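# Place the pail upright inside the drip tray

## Task

Put the pail into the drip tray standing upright, its entire base resting on the tray floor. Before releasing, bring it down so its base is no more than about a finger's width above that floor. At the end the gripper must not be touching the pail or holding the tray, and the pail must stay in place without the robot's help.

## Robot and tools

Robot: a single custom six-joint arm (waist, shoulder, elbow, forearm roll, wrist pitch, wrist roll) carrying one parallel two-finger gripper. Upper arm 412 mm, forearm 483 mm, with the forearm axis offset 150 mm from the elbow axis. Joint ranges in rad: waist -6.283..6.283, shoulder -2.304..2.304, elbow -4.224..0.061, forearm roll -6.283..6.283, wrist pitch -2.164..2.164, wrist roll -6.283..6.283. Load limits in N m: waist 55.2, shoulder 55.2, elbow 46, forearm roll 24.8, wrist pitch 17.4, wrist roll 17.4, and a carried object's weight adds to these loads. The base may be slightly tilted relative to the table.

Scene frame: origin on the table top straight below the arm base, +z up, +y to the left when facing along +x. Positions are in metres. The gripper's fingers point along its own +z axis and open and close along its own y axis. end_effector_position is the point between the pads of the closed fingers, roughly 2 cm short of the fingertips; closing pushes the tips about 10 mm further along gripper +z. The reported hand position can be off, more so at long reach.

A row always has 8 numbers in this order: x, y, z, qw, qx, qy, qz, opening. x, y, z is an absolute target position for end_effector_position and qw..qz an absolute target orientation quaternion (w first), both in the scene frame, so a row is a pose and not an offset. opening runs from -1 (closed) to +1 (fully open, 0.084 m). A row whose target lies more than 0.6 m from the last reported position along any gripper axis is refused and nothing moves. To hold an orientation, repeat its quaternion in every row instead of copying the possibly drifted value from the result.

Tools:
- execute_actions {actions, pictures}: actions is a list with zero or one entry. An empty list just reports the state. {"rows": [[8 numbers], ...], "steps": n} runs up to 15 control steps of 1/30 s each (default 15), one row per step, the last row repeated if rows run out. {"steps": n} with no rows waits up to 300 steps, counted from the last result, so your reply time is included. pictures (boolean) toggles camera images; they are sent by default.
- move {target, speed}: target is one 8-number row (absolute pose plus opening). The gripper follows a straight path from its current pose, taking 0.5 to 10 s; a longer path stops after 10 s short of the target. speed is in m/s from 0.002 to 0.5 (default 0.25), and the turning limit is twice that in rad/s. The opening is applied when the move starts. The path does not slow for obstacles, and the real hand may lag, stray, or overshoot speed, especially with the arm near full extension. The result carries a move: line whose ending is done (at rest near target), off_target, moving, held or fault, the limits that acted (paced = pose clipped; held = a check blocked some steps, after which motion can jump faster), and the distance to target.
- wait {seconds}: 0 to 10 s with no new command.
- zoom_image {camera, region}: camera is cam_head_left, cam_head_right or cam_wrist (each 672x504). region is [x0, y0, x1, y1] in pixels from the top-left corner, at most 504x504.
- read_manual {section}: only returns licence texts.
- finished_scene {scene}: ends and grades the given scene (1 or 2) and cannot be undone. The next scene's task arrives in its result.

Controller: each step the commanded pose is clipped to within 70 mm and 16 degrees of the measured pose, then tracked by damped inverse kinematics, with position given priority over orientation. Once an action ends, the arm continues only as far as that last clipped pose, so read the result and send the remainder. Joint targets move at most 3.14 rad/s. A "Hand target" line shows where the controller is currently driving.

Results: the state line gives the gripper pose, linear and angular velocity, grip_measured (the actual finger opening, on the same -1..1 scale), joint positions and joint torques (offset and noisy). "pose unreachable" and HELD mark steps where the clearance check altered or blocked your row; the mount counts as part of the arm for that check.

Gripping: to hold something, keep commanding an opening clearly below grip_measured; the further below, the firmer the grip, up to about 24 N per pad on objects up to roughly 6 cm wide. Closing fast can squeeze harder. Commanding the read grip_measured back holds only lightly.

Hazards: when contact torque reaches a joint's limit the arm backs off, stops for 10 s and drops the rest of the call (TORQUE FAULT). Carrying a load heats the motors: MOTOR HOT appears at 65 °C, and at 80 °C the brakes engage (OVER-TEMPERATURE FAULT). Avoid dropping or slamming the pail, fast collisions, hard presses against the tray or table, and knocking anything off the table, which fails the task. An arm stopped by an object keeps pushing until it gets a new command.

Suggested order: look, approach the pail from above with the fingers open, close on it, lift, carry it over the tray, lower it slowly until it is within a finger's width of the floor, open, back away clear of both pail and tray, then call finished_scene.

Each tool is called after "Request:" by a JSON object that holds its "api" and its "payload".

## Session

Request:
{"api": "execute_actions", "payload": {"actions": []}}

Scene clock: 0.00 s of 4800.00 s.
end_effector_position=(+0.2920, -0.3958, +0.3533) grip_measured=+1.00 end_effector_quat_wxyz=(-0.176, -0.427, +0.884, +0.072) end_effector_velocity=(-0.000, -0.000, +0.000) end_effector_angular_velocity=(-0.000, +0.001, -0.000)
Joint positions: [-1.002 -0.281 -1.046 -0.269 -1.036  1.534  0.084]
Joint velocities: [ 0.    -0.     0.    -0.001 -0.     0.001 -0.   ]
Joint torques (N m, as the arm reports them, + toward a larger angle): no reading
Hand target: +0.292, -0.396, +0.353; -0.176, -0.427, +0.884, +0.072

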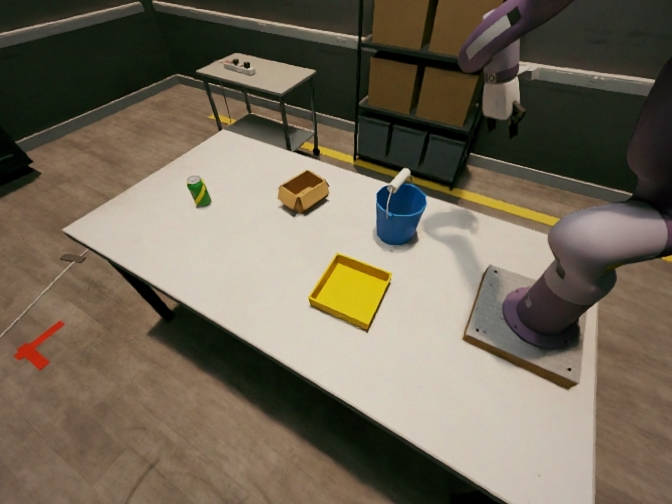

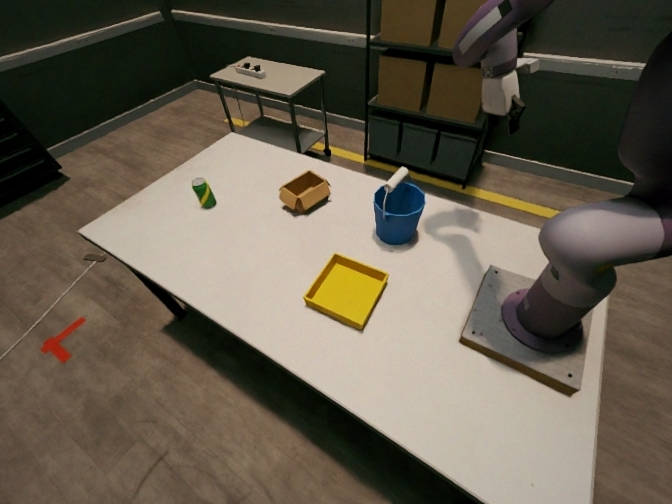

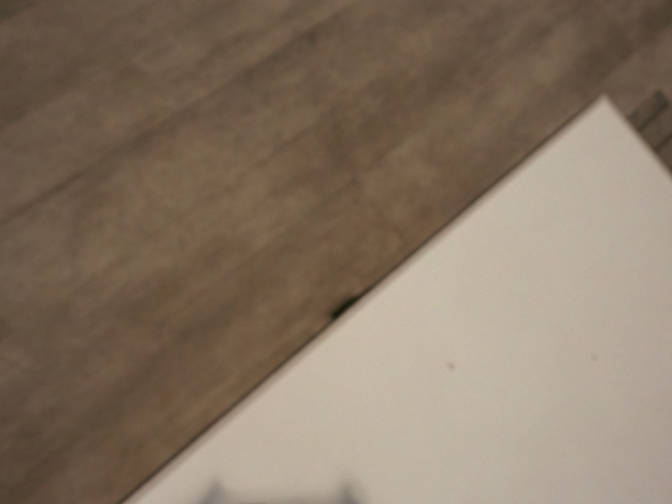

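Request:
{"api": "move", "payload": {"target": [0.4,-0.1,0.5,0,1,0,0,1], "speed": 0.4}}

Scene clock: 6.10 s of 4800.00 s.
end_effector_position=(+0.4001, -0.1010, +0.4999) grip_measured=+1.00 end_effector_quat_wxyz=(+0.001, +1.000, +0.000, -0.001) end_effector_velocity=(+0.001, +0.001, +0.001) end_effector_angular_velocity=(+0.003, -0.002, +0.008)
Joint positions: [-0.51   0.253 -0.89   0.08  -1.129 -0.407  0.084]
Joint velocities: [ 0.002  0.001 -0.001  0.004 -0.001 -0.008  0.   ]
Joint torques (N m, as the arm reports them, + toward a larger angle): [  4.34  10.55 -18.72  -0.44   0.54  -0.35]
Hand target: +0.400, -0.101, +0.500; +0.001, +1.000, +0.001, -0.001
Off the commanded pose: 0.001 m, 0 deg.
move: done

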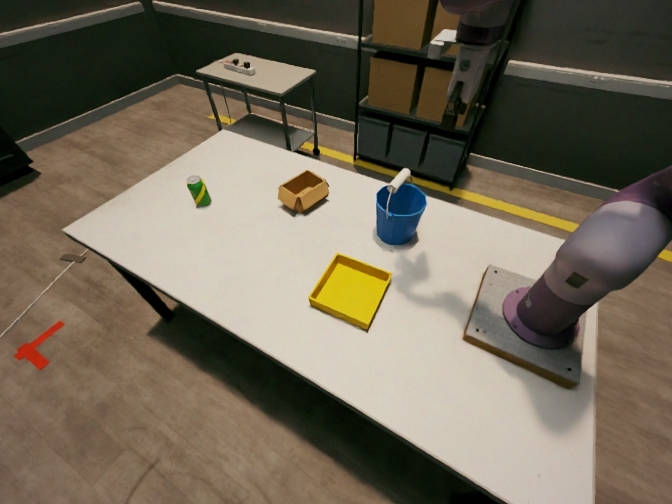

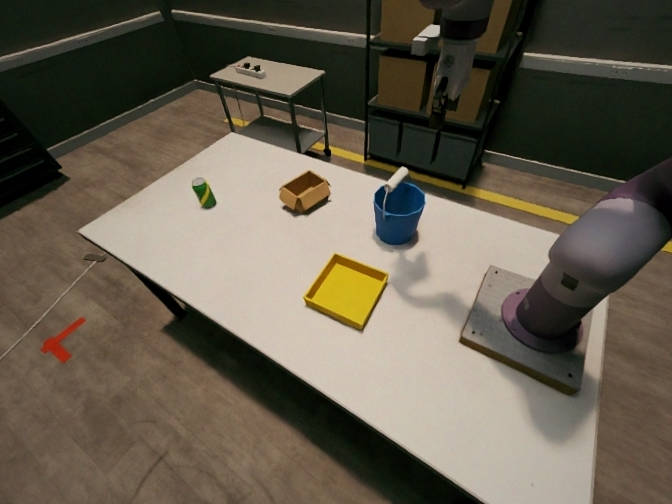

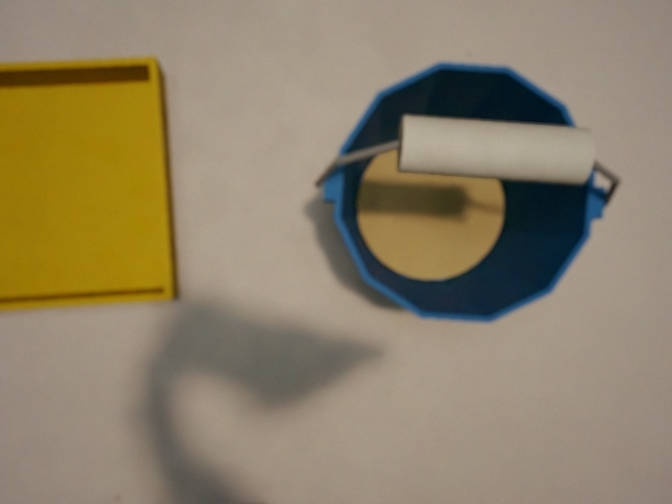

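Request:
{"api": "move", "payload": {"target": [0.4,-0.16,0.5,0,1,0,0,1], "speed": 0.4}}

Scene clock: 11.70 s of 4800.00 s.
end_effector_position=(+0.4001, -0.1597, +0.5000) grip_measured=+1.00 end_effector_quat_wxyz=(-0.000, +1.000, +0.000, +0.000) end_effector_velocity=(+0.000, -0.002, +0.000) end_effector_angular_velocity=(+0.000, +0.000, +0.002)
Joint positions: [-0.641  0.188 -0.935  0.087 -1.118 -0.542  0.084]
Joint velocities: [-0.004 -0.003 -0.002  0.     0.    -0.006  0.   ]
Joint torques (N m, as the arm reports them, + toward a larger angle): [  3.44  12.34 -19.38  -0.91   0.57  -0.3 ]
Hand target: +0.400, -0.160, +0.500; -0.000, +1.000, -0.000, +0.000
Off the commanded pose: 0.000 m, 0 deg.
After step 90, 1.73 s passed at rest.
move: done

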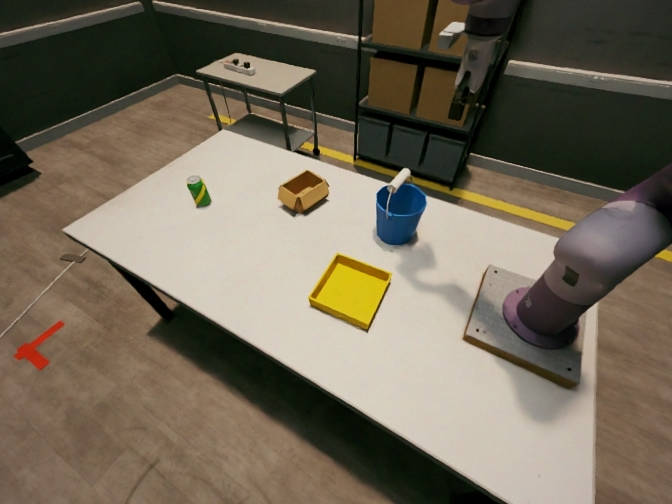

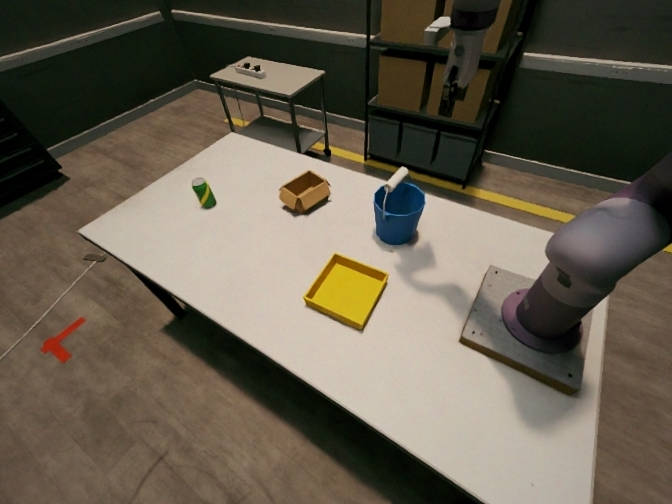

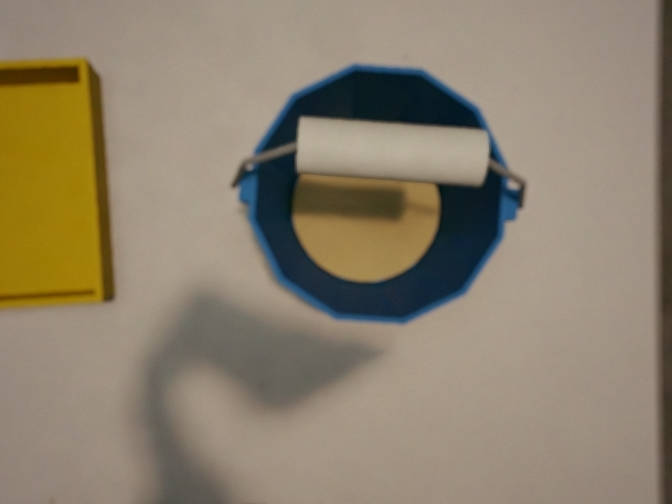

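Request:
{"api": "move", "payload": {"target": [0.526,-0.16,0.31,0,0.731,0.682,0,1], "speed": 0.4}}

Scene clock: 21.43 s of 4800.00 s.
end_effector_position=(+0.5249, -0.1598, +0.3101) grip_measured=+1.00 end_effector_quat_wxyz=(+0.000, +0.732, +0.682, -0.001) end_effector_velocity=(+0.000, +0.000, -0.002) end_effector_angular_velocity=(+0.003, +0.000, +0.008)
Joint positions: [-0.501 -0.248 -0.994  0.11  -0.733 -1.946  0.084]
Joint velocities: [-0.    -0.004 -0.     0.004  0.002 -0.012 -0.   ]
Joint torques (N m, as the arm reports them, + toward a larger angle): [ -0.21  29.66 -16.72  -0.85   0.77  -0.39]
Hand target: +0.525, -0.160, +0.310; +0.000, +0.731, +0.682, -0.001
Off the commanded pose: 0.001 m, 0 deg.
After step 90, 4.30 s passed at rest.
move: done

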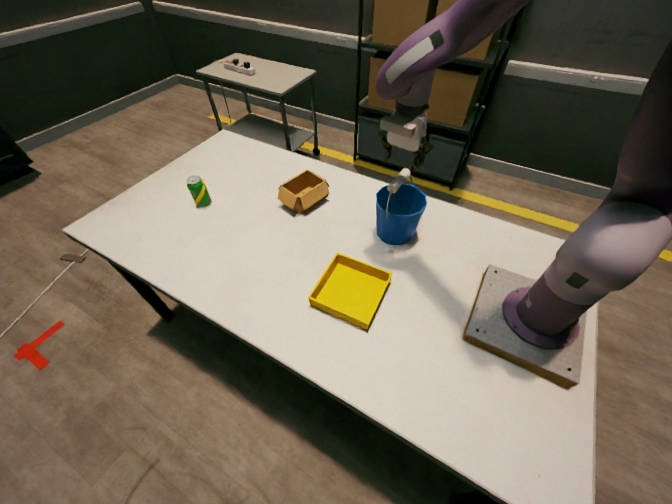

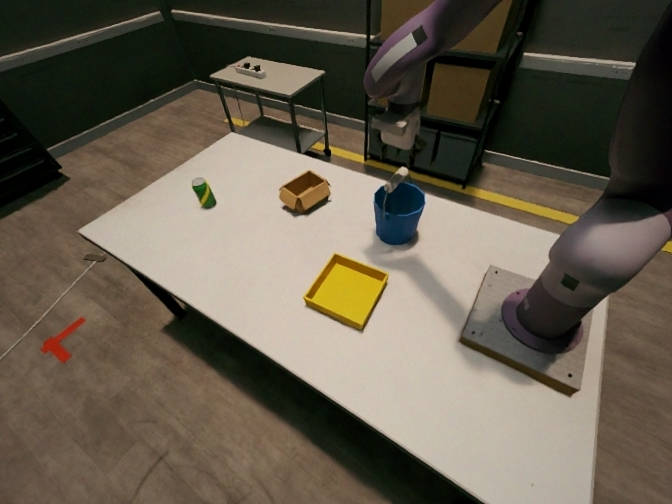

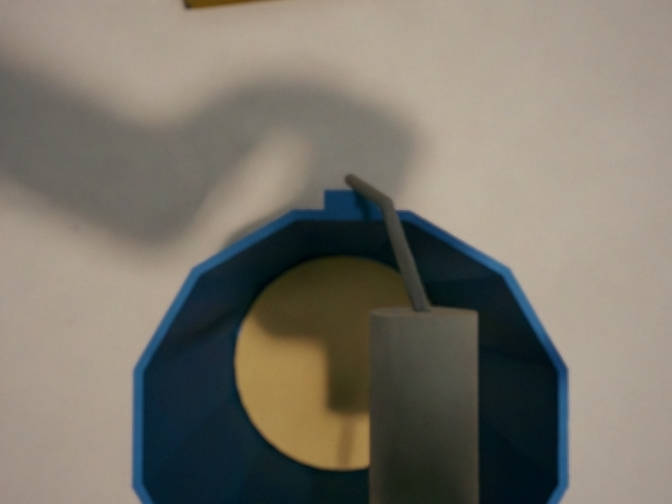

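Request:
{"api": "move", "payload": {"target": [0.52,-0.164,0.228,0,0.731,0.682,0,1], "speed": 0.15}}

Request:
{"api": "execute_actions", "payload": {"actions": [{"rows":[[0.52,-0.164,0.228,0,0.731,0.682,0,0.4],[0.52,-0.164,0.228,0,0.731,0.682,0,0.2],[0.52,-0.164,0.228,0,0.731,0.682,0,0.0],[0.52,-0.164,0.228,0,0.731,0.682,0,-0.1],[0.52,-0.164,0.228,0,0.731,0.682,0,-0.2],[0.52,-0.164,0.228,0,0.731,0.682,0,-0.3],[0.52,-0.164,0.228,0,0.731,0.682,0,-0.4],[0.52,-0.164,0.228,0,0.731,0.682,0,-0.5],[0.52,-0.164,0.228,0,0.731,0.682,0,-0.6],[0.52,-0.164,0.228,0,0.731,0.682,0,-0.7],[0.52,-0.164,0.228,0,0.731,0.682,0,-0.8],[0.52,-0.164,0.228,0,0.731,0.682,0,-1]],"steps":15}]}}

Scene clock: 27.40 s of 4800.00 s.
end_effector_position=(+0.5198, -0.1639, +0.2285) grip_measured=+1.00 end_effector_quat_wxyz=(+0.000, +0.731, +0.682, -0.000) end_effector_velocity=(-0.000, +0.000, -0.003) end_effector_angular_velocity=(+0.001, +0.002, +0.002)
Joint positions: [-0.501 -0.361 -0.945  0.139 -0.571 -1.982  0.084]
Joint velocities: [ 0.    -0.005  0.001  0.001  0.004 -0.003  0.   ]
Joint torques (N m, as the arm reports them, + toward a larger angle): [  0.35  28.17 -16.99  -0.81   0.54  -0.31]
Hand target: +0.520, -0.164, +0.228; +0.000, +0.731, +0.682, -0.000
Off the commanded pose: 0.001 m, 0 deg.
After step 90, 1.97 s passed at rest.
move: done

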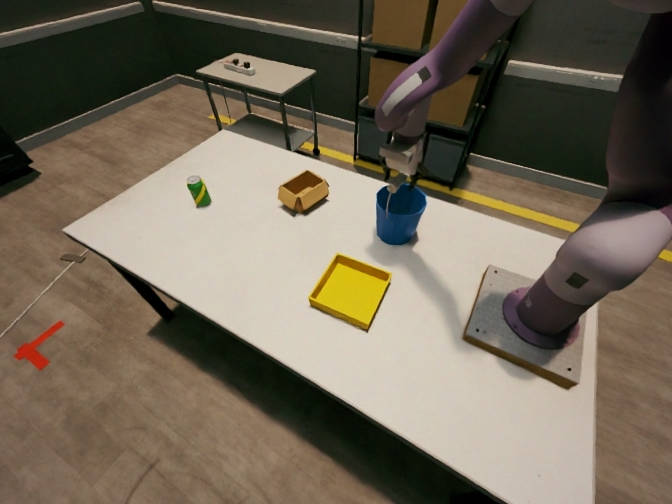

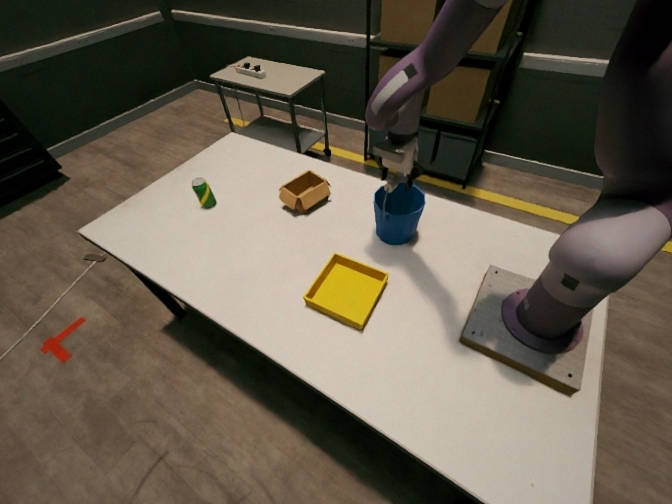

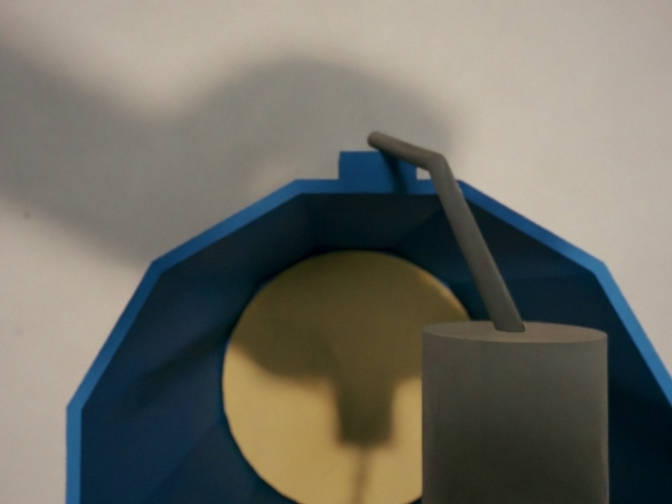

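Scene clock: 27.90 s of 4800.00 s.
end_effector_position=(+0.5201, -0.1640, +0.2281) grip_measured=-0.28 end_effector_quat_wxyz=(+0.000, +0.731, +0.682, +0.000) end_effector_velocity=(+0.000, +0.000, -0.000) end_effector_angular_velocity=(-0.001, -0.001, +0.004)
Joint positions: [-0.501 -0.363 -0.946  0.14  -0.571 -1.983  0.032]
Joint velocities: [ 0.001  0.     0.    -0.     0.001 -0.003  0.   ]
Joint torques (N m, as the arm reports them, + toward a larger angle): [  0.31  29.62 -14.71  -1.57   0.43  -0.42]
Hand target: +0.520, -0.164, +0.228; +0.000, +0.731, +0.682, +0.000
Off the commanded pose: 0.000 m, 0 deg.
Steps of this call (steps 1 to 15: all 15 steps of this action). Readings (end_effector_position):
1: (+0.5198, -0.1639, +0.2285)
2: (+0.5198, -0.1640, +0.2284)
4: (+0.5199, -0.1640, +0.2282)
8: (+0.5200, -0.1640, +0.2281)
15: the state above

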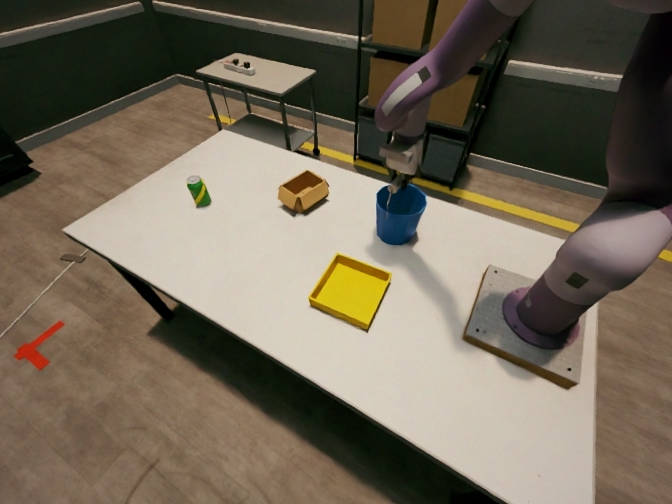

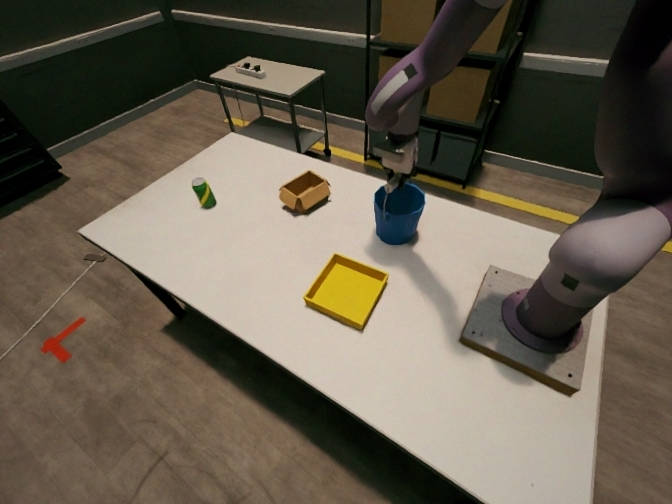

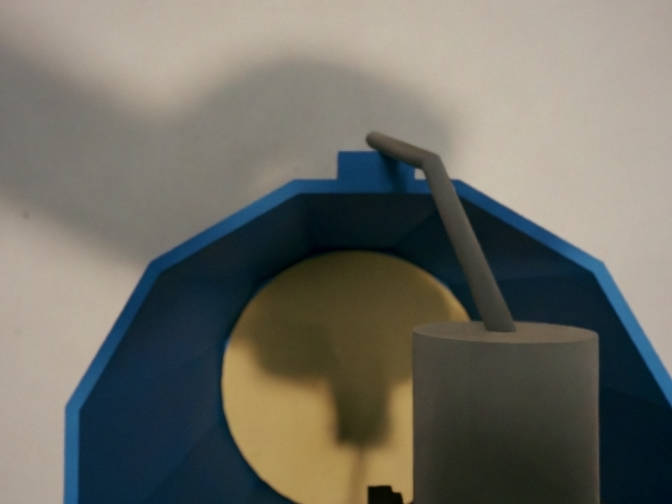

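Request:
{"api": "move", "payload": {"target": [0.52,-0.164,0.30,0,0.731,0.682,0,-1], "speed": 0.1}}

Request:
{"api": "move", "payload": {"target": [0.53,0.18,0.30,0,0.731,0.682,0,-1], "speed": 0.2}}

Scene clock: 33.43 s of 4800.00 s.
end_effector_position=(+0.5202, -0.1640, +0.2995) grip_measured=-0.28 end_effector_quat_wxyz=(-0.000, +0.731, +0.682, +0.000) end_effector_velocity=(+0.000, -0.001, +0.003) end_effector_angular_velocity=(-0.000, -0.002, -0.000)
Joint positions: [-0.511 -0.256 -0.98   0.116 -0.711 -1.964  0.032]
Joint velocities: [-0.001  0.003 -0.002 -0.    -0.004 -0.001  0.   ]
Joint torques (N m, as the arm reports them, + toward a larger angle): [  0.05  29.37 -18.28  -0.66   0.33  -0.25]
Hand target: +0.520, -0.164, +0.300; -0.000, +0.731, +0.682, +0.000
Off the commanded pose: 0.001 m, 0 deg.
After step 90, 1.43 s passed at rest.
move: done

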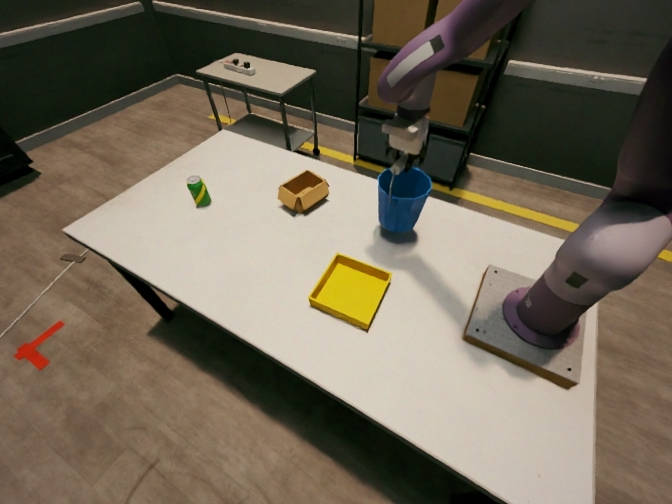

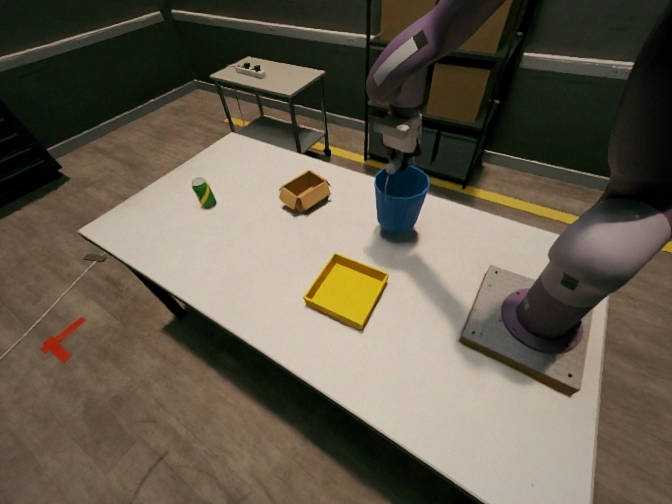

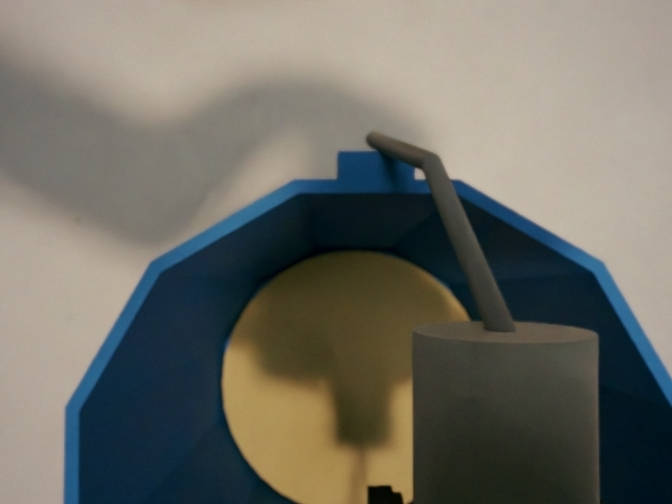

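Scene clock: 35.67 s of 4800.00 s.
end_effector_position=(+0.5296, +0.1784, +0.3000) grip_measured=-0.28 end_effector_quat_wxyz=(+0.001, +0.731, +0.682, -0.002) end_effector_velocity=(+0.000, +0.003, -0.000) end_effector_angular_velocity=(-0.001, -0.001, +0.000)
Joint positions: [ 0.144 -0.211 -0.978  0.071 -0.712 -1.272  0.032]
Joint velocities: [ 0.005 -0.002 -0.002 -0.002  0.001  0.006  0.   ]
Joint torques (N m, as the arm reports them, + toward a larger angle): [  3.92  31.52 -18.79  -1.62   0.45  -0.31]
Hand target: +0.530, +0.179, +0.300; +0.001, +0.731, +0.682, -0.002
Off the commanded pose: 0.002 m, 0 deg.
move: done

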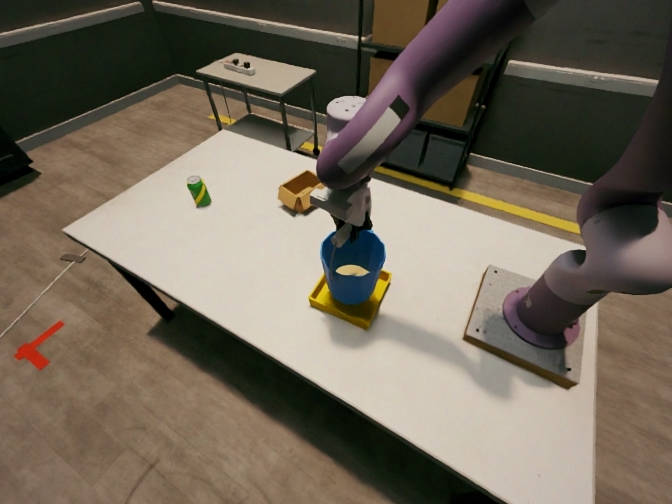

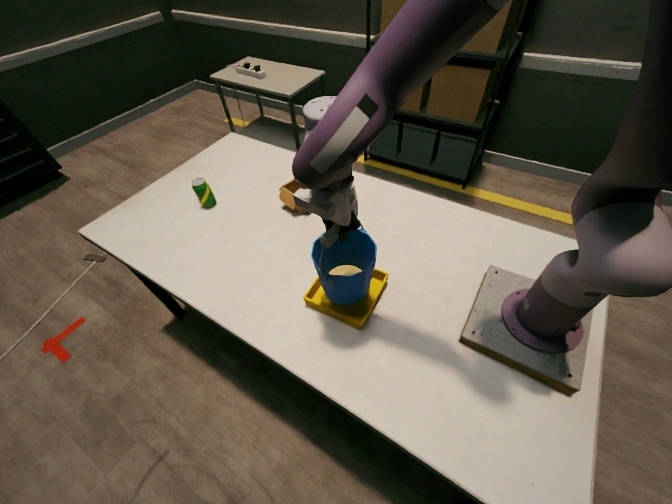

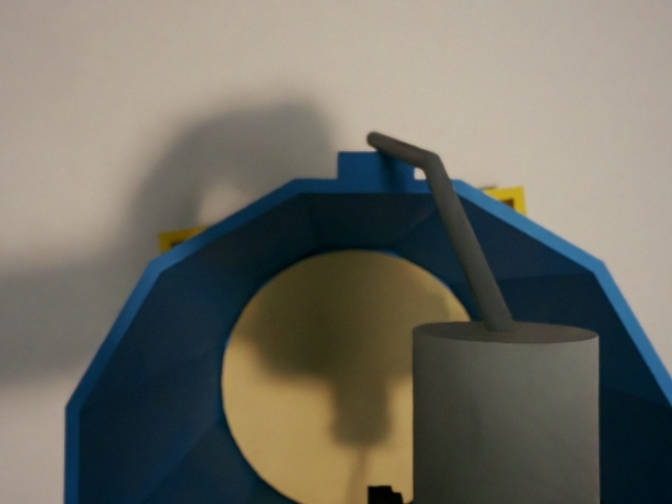

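Request:
{"api": "move", "payload": {"target": [0.535,0.167,0.24,0,0.731,0.682,0,-1], "speed": 0.08}}

Request:
{"api": "zoom_image", "payload": {"camera": "cam_head_left", "region": [270,200,430,340]}}

Scene clock: 42.47 s of 4800.00 s.
end_effector_position=(+0.5348, +0.1670, +0.2404) grip_measured=-0.28 end_effector_quat_wxyz=(+0.000, +0.731, +0.682, +0.000) end_effector_velocity=(-0.000, -0.000, -0.002) end_effector_angular_velocity=(-0.000, +0.002, +0.002)
Joint positions: [ 0.125 -0.303 -0.951  0.092 -0.592 -1.315  0.032]
Joint velocities: [-0.    -0.003  0.     0.     0.001 -0.003 -0.   ]
Joint torques (N m, as the arm reports them, + toward a larger angle): [  2.4   31.67 -17.31   0.09   0.65  -0.35]
Hand target: +0.535, +0.167, +0.240; +0.000, +0.731, +0.682, +0.000
Off the commanded pose: 0.000 m, 0 deg.
After step 90, 2.67 s passed at rest.
move: done

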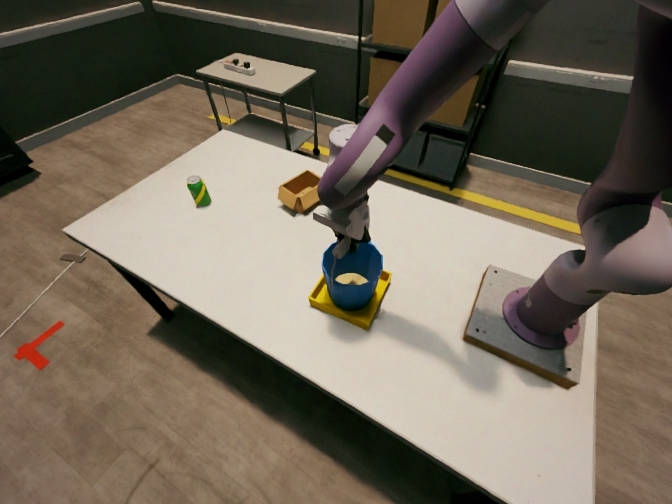

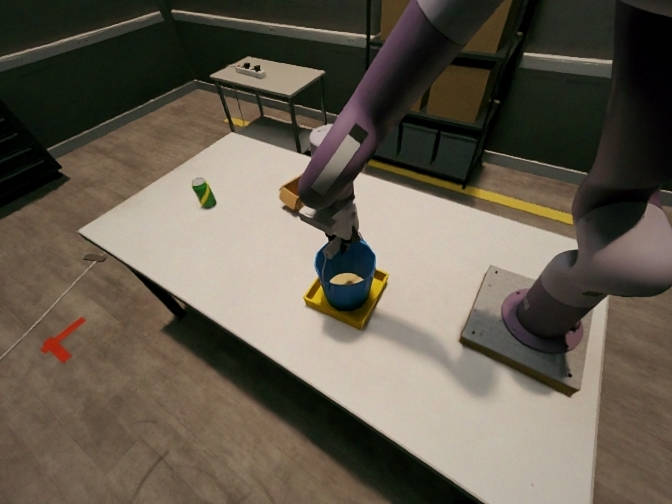

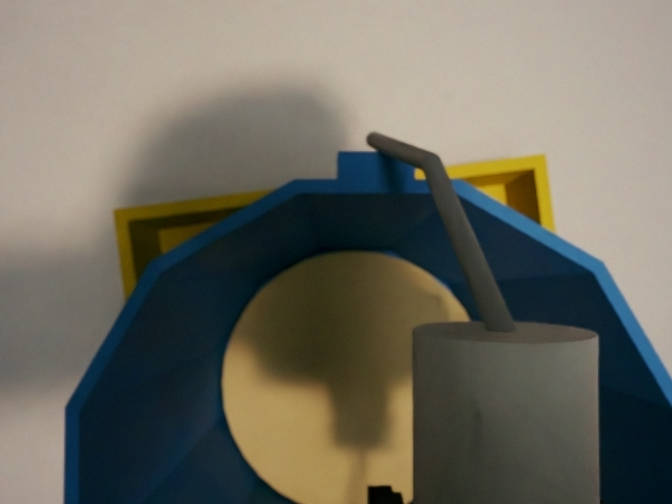

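Region (270, 200, 430, 340) of cam_head_left's 672x504 image, scaled by 3.150, with more detail than that image has; it fills the top 441 rows of this view, and the rest is white.

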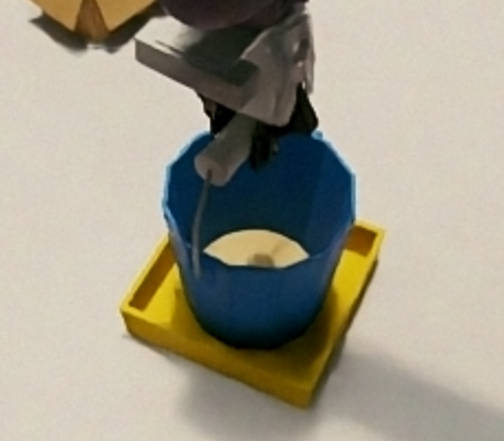

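Centered well. Lower slightly and release.

Request:
{"api": "move", "payload": {"target": [0.535,0.165,0.235,0,0.731,0.682,0,-1], "speed": 0.02}}

Request:
{"api": "move", "payload": {"target": [0.535,0.165,0.235,0,0.731,0.682,0,1]}}

Request:
{"api": "move", "payload": {"target": [0.535,0.165,0.32,0,0.731,0.682,0,1]}}

Scene clock: 45.83 s of 4800.00 s.
end_effector_position=(+0.5350, +0.1650, +0.2351) grip_measured=-0.28 end_effector_quat_wxyz=(-0.000, +0.731, +0.682, -0.000) end_effector_velocity=(+0.001, +0.000, -0.000) end_effector_angular_velocity=(+0.001, -0.002, +0.002)
Joint positions: [ 0.122 -0.311 -0.949  0.094 -0.582 -1.32   0.032]
Joint velocities: [-0.    -0.001 -0.001  0.     0.003 -0.003  0.   ]
Joint torques (N m, as the arm reports them, + toward a larger angle): [  1.58  32.44 -17.17  -1.03   0.44  -0.32]
Hand target: +0.535, +0.165, +0.235; -0.000, +0.731, +0.682, +0.000
Off the commanded pose: 0.000 m, 0 deg.
move: done

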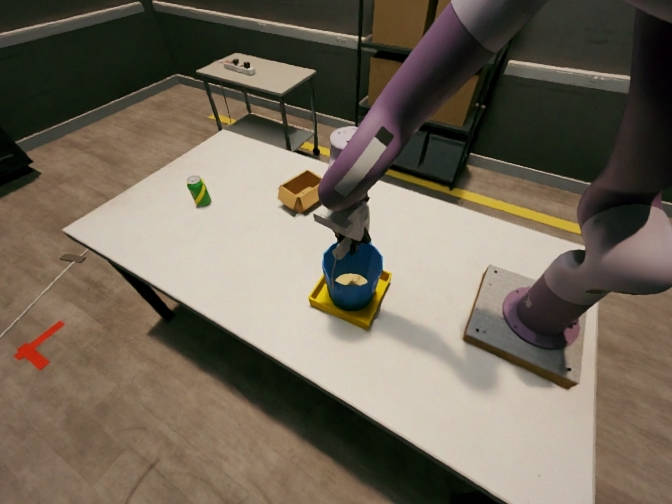

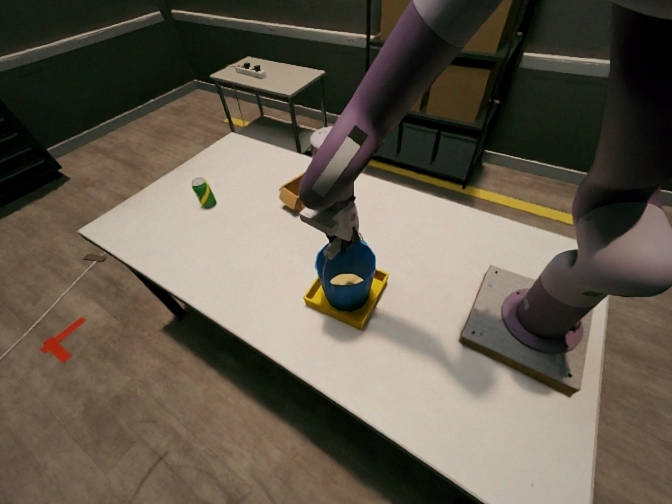

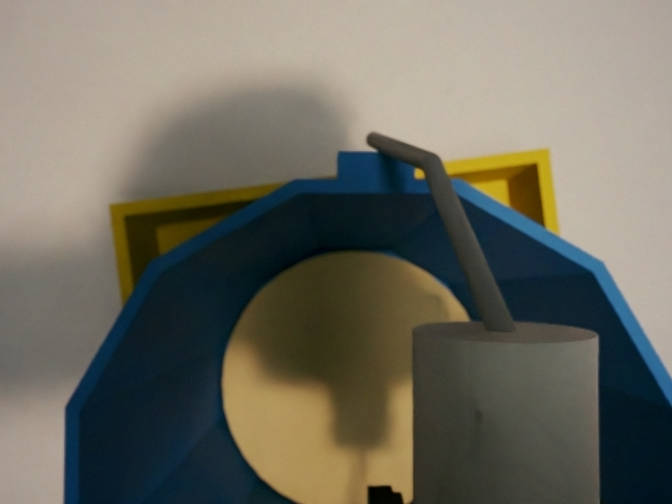

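Scene clock: 46.53 s of 4800.00 s.
end_effector_position=(+0.5350, +0.1650, +0.2350) grip_measured=+1.00 end_effector_quat_wxyz=(+0.000, +0.731, +0.682, +0.000) end_effector_velocity=(-0.000, +0.000, -0.000) end_effector_angular_velocity=(+0.000, +0.001, -0.001)
Joint positions: [ 0.121 -0.311 -0.949  0.094 -0.582 -1.32   0.084]
Joint velocities: [ 0.    -0.     0.     0.001 -0.001  0.001 -0.   ]
Joint torques (N m, as the arm reports them, + toward a larger angle): [  0.54  29.4  -16.19  -0.1    0.67  -0.41]
Hand target: +0.535, +0.165, +0.235; -0.000, +0.731, +0.682, +0.000
Off the commanded pose: 0.000 m, 0 deg.
move: done

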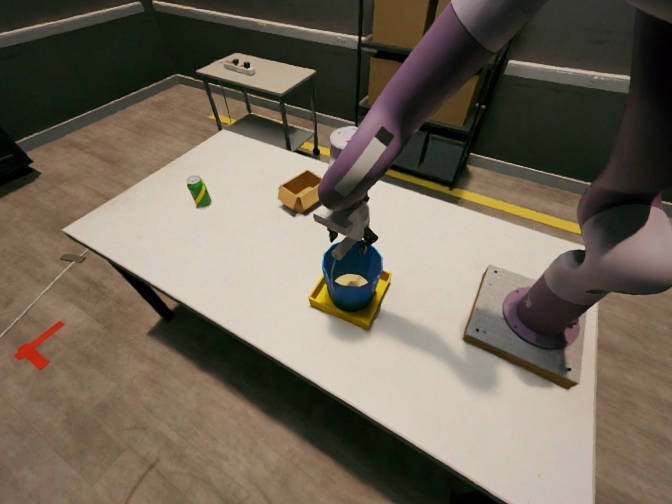

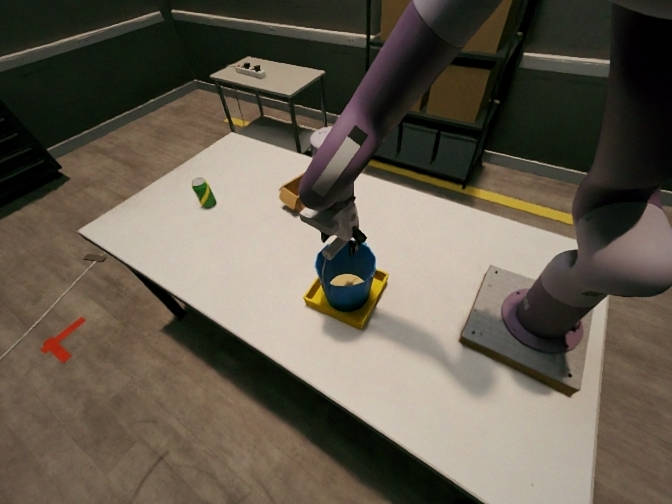

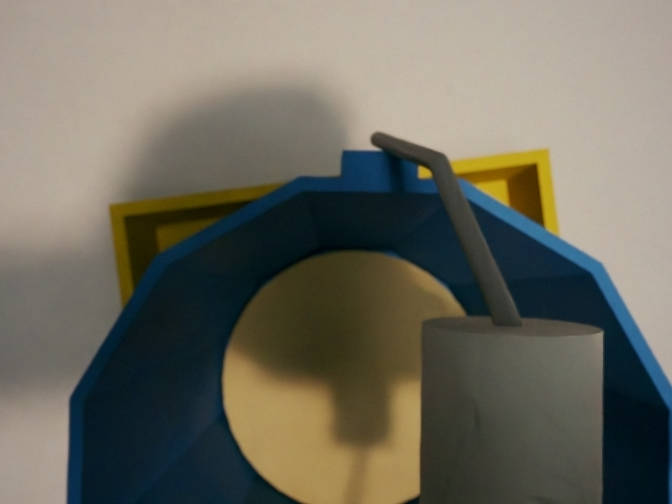

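Scene clock: 47.43 s of 4800.00 s.
end_effector_position=(+0.5352, +0.1651, +0.3195) grip_measured=+1.00 end_effector_quat_wxyz=(-0.000, +0.731, +0.682, -0.000) end_effector_velocity=(+0.001, -0.000, +0.002) end_effector_angular_velocity=(+0.001, -0.002, -0.001)
Joint positions: [ 0.113 -0.19  -0.994  0.077 -0.749 -1.306  0.084]
Joint velocities: [-0.001  0.002 -0.002  0.    -0.002  0.    -0.   ]
Joint torques (N m, as the arm reports them, + toward a larger angle): [  2.66  29.1  -18.51  -0.51   0.7   -0.13]
Hand target: +0.535, +0.165, +0.320; -0.000, +0.731, +0.682, +0.000
Off the commanded pose: 0.001 m, 0 deg.
move: done

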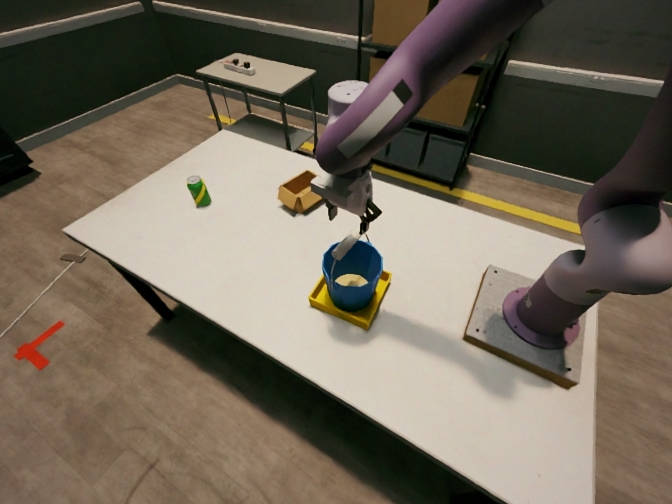

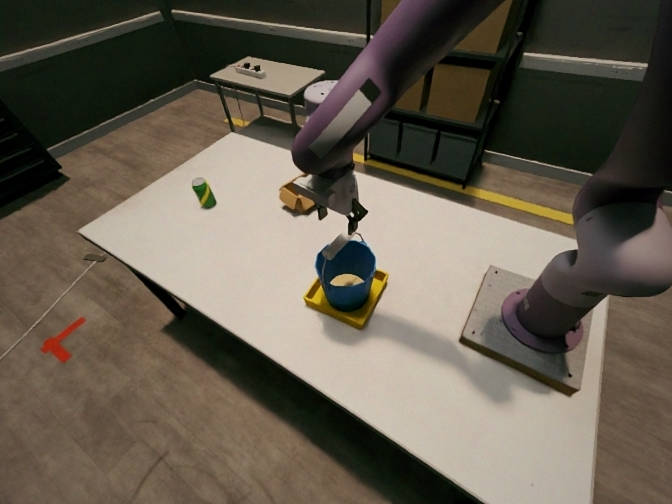

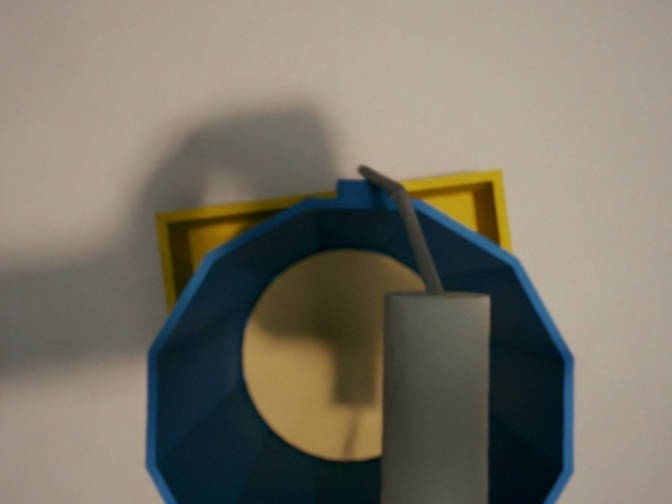

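Request:
{"api": "finished_scene", "payload": {"scene": 1}}

The scene is finished: the task was done.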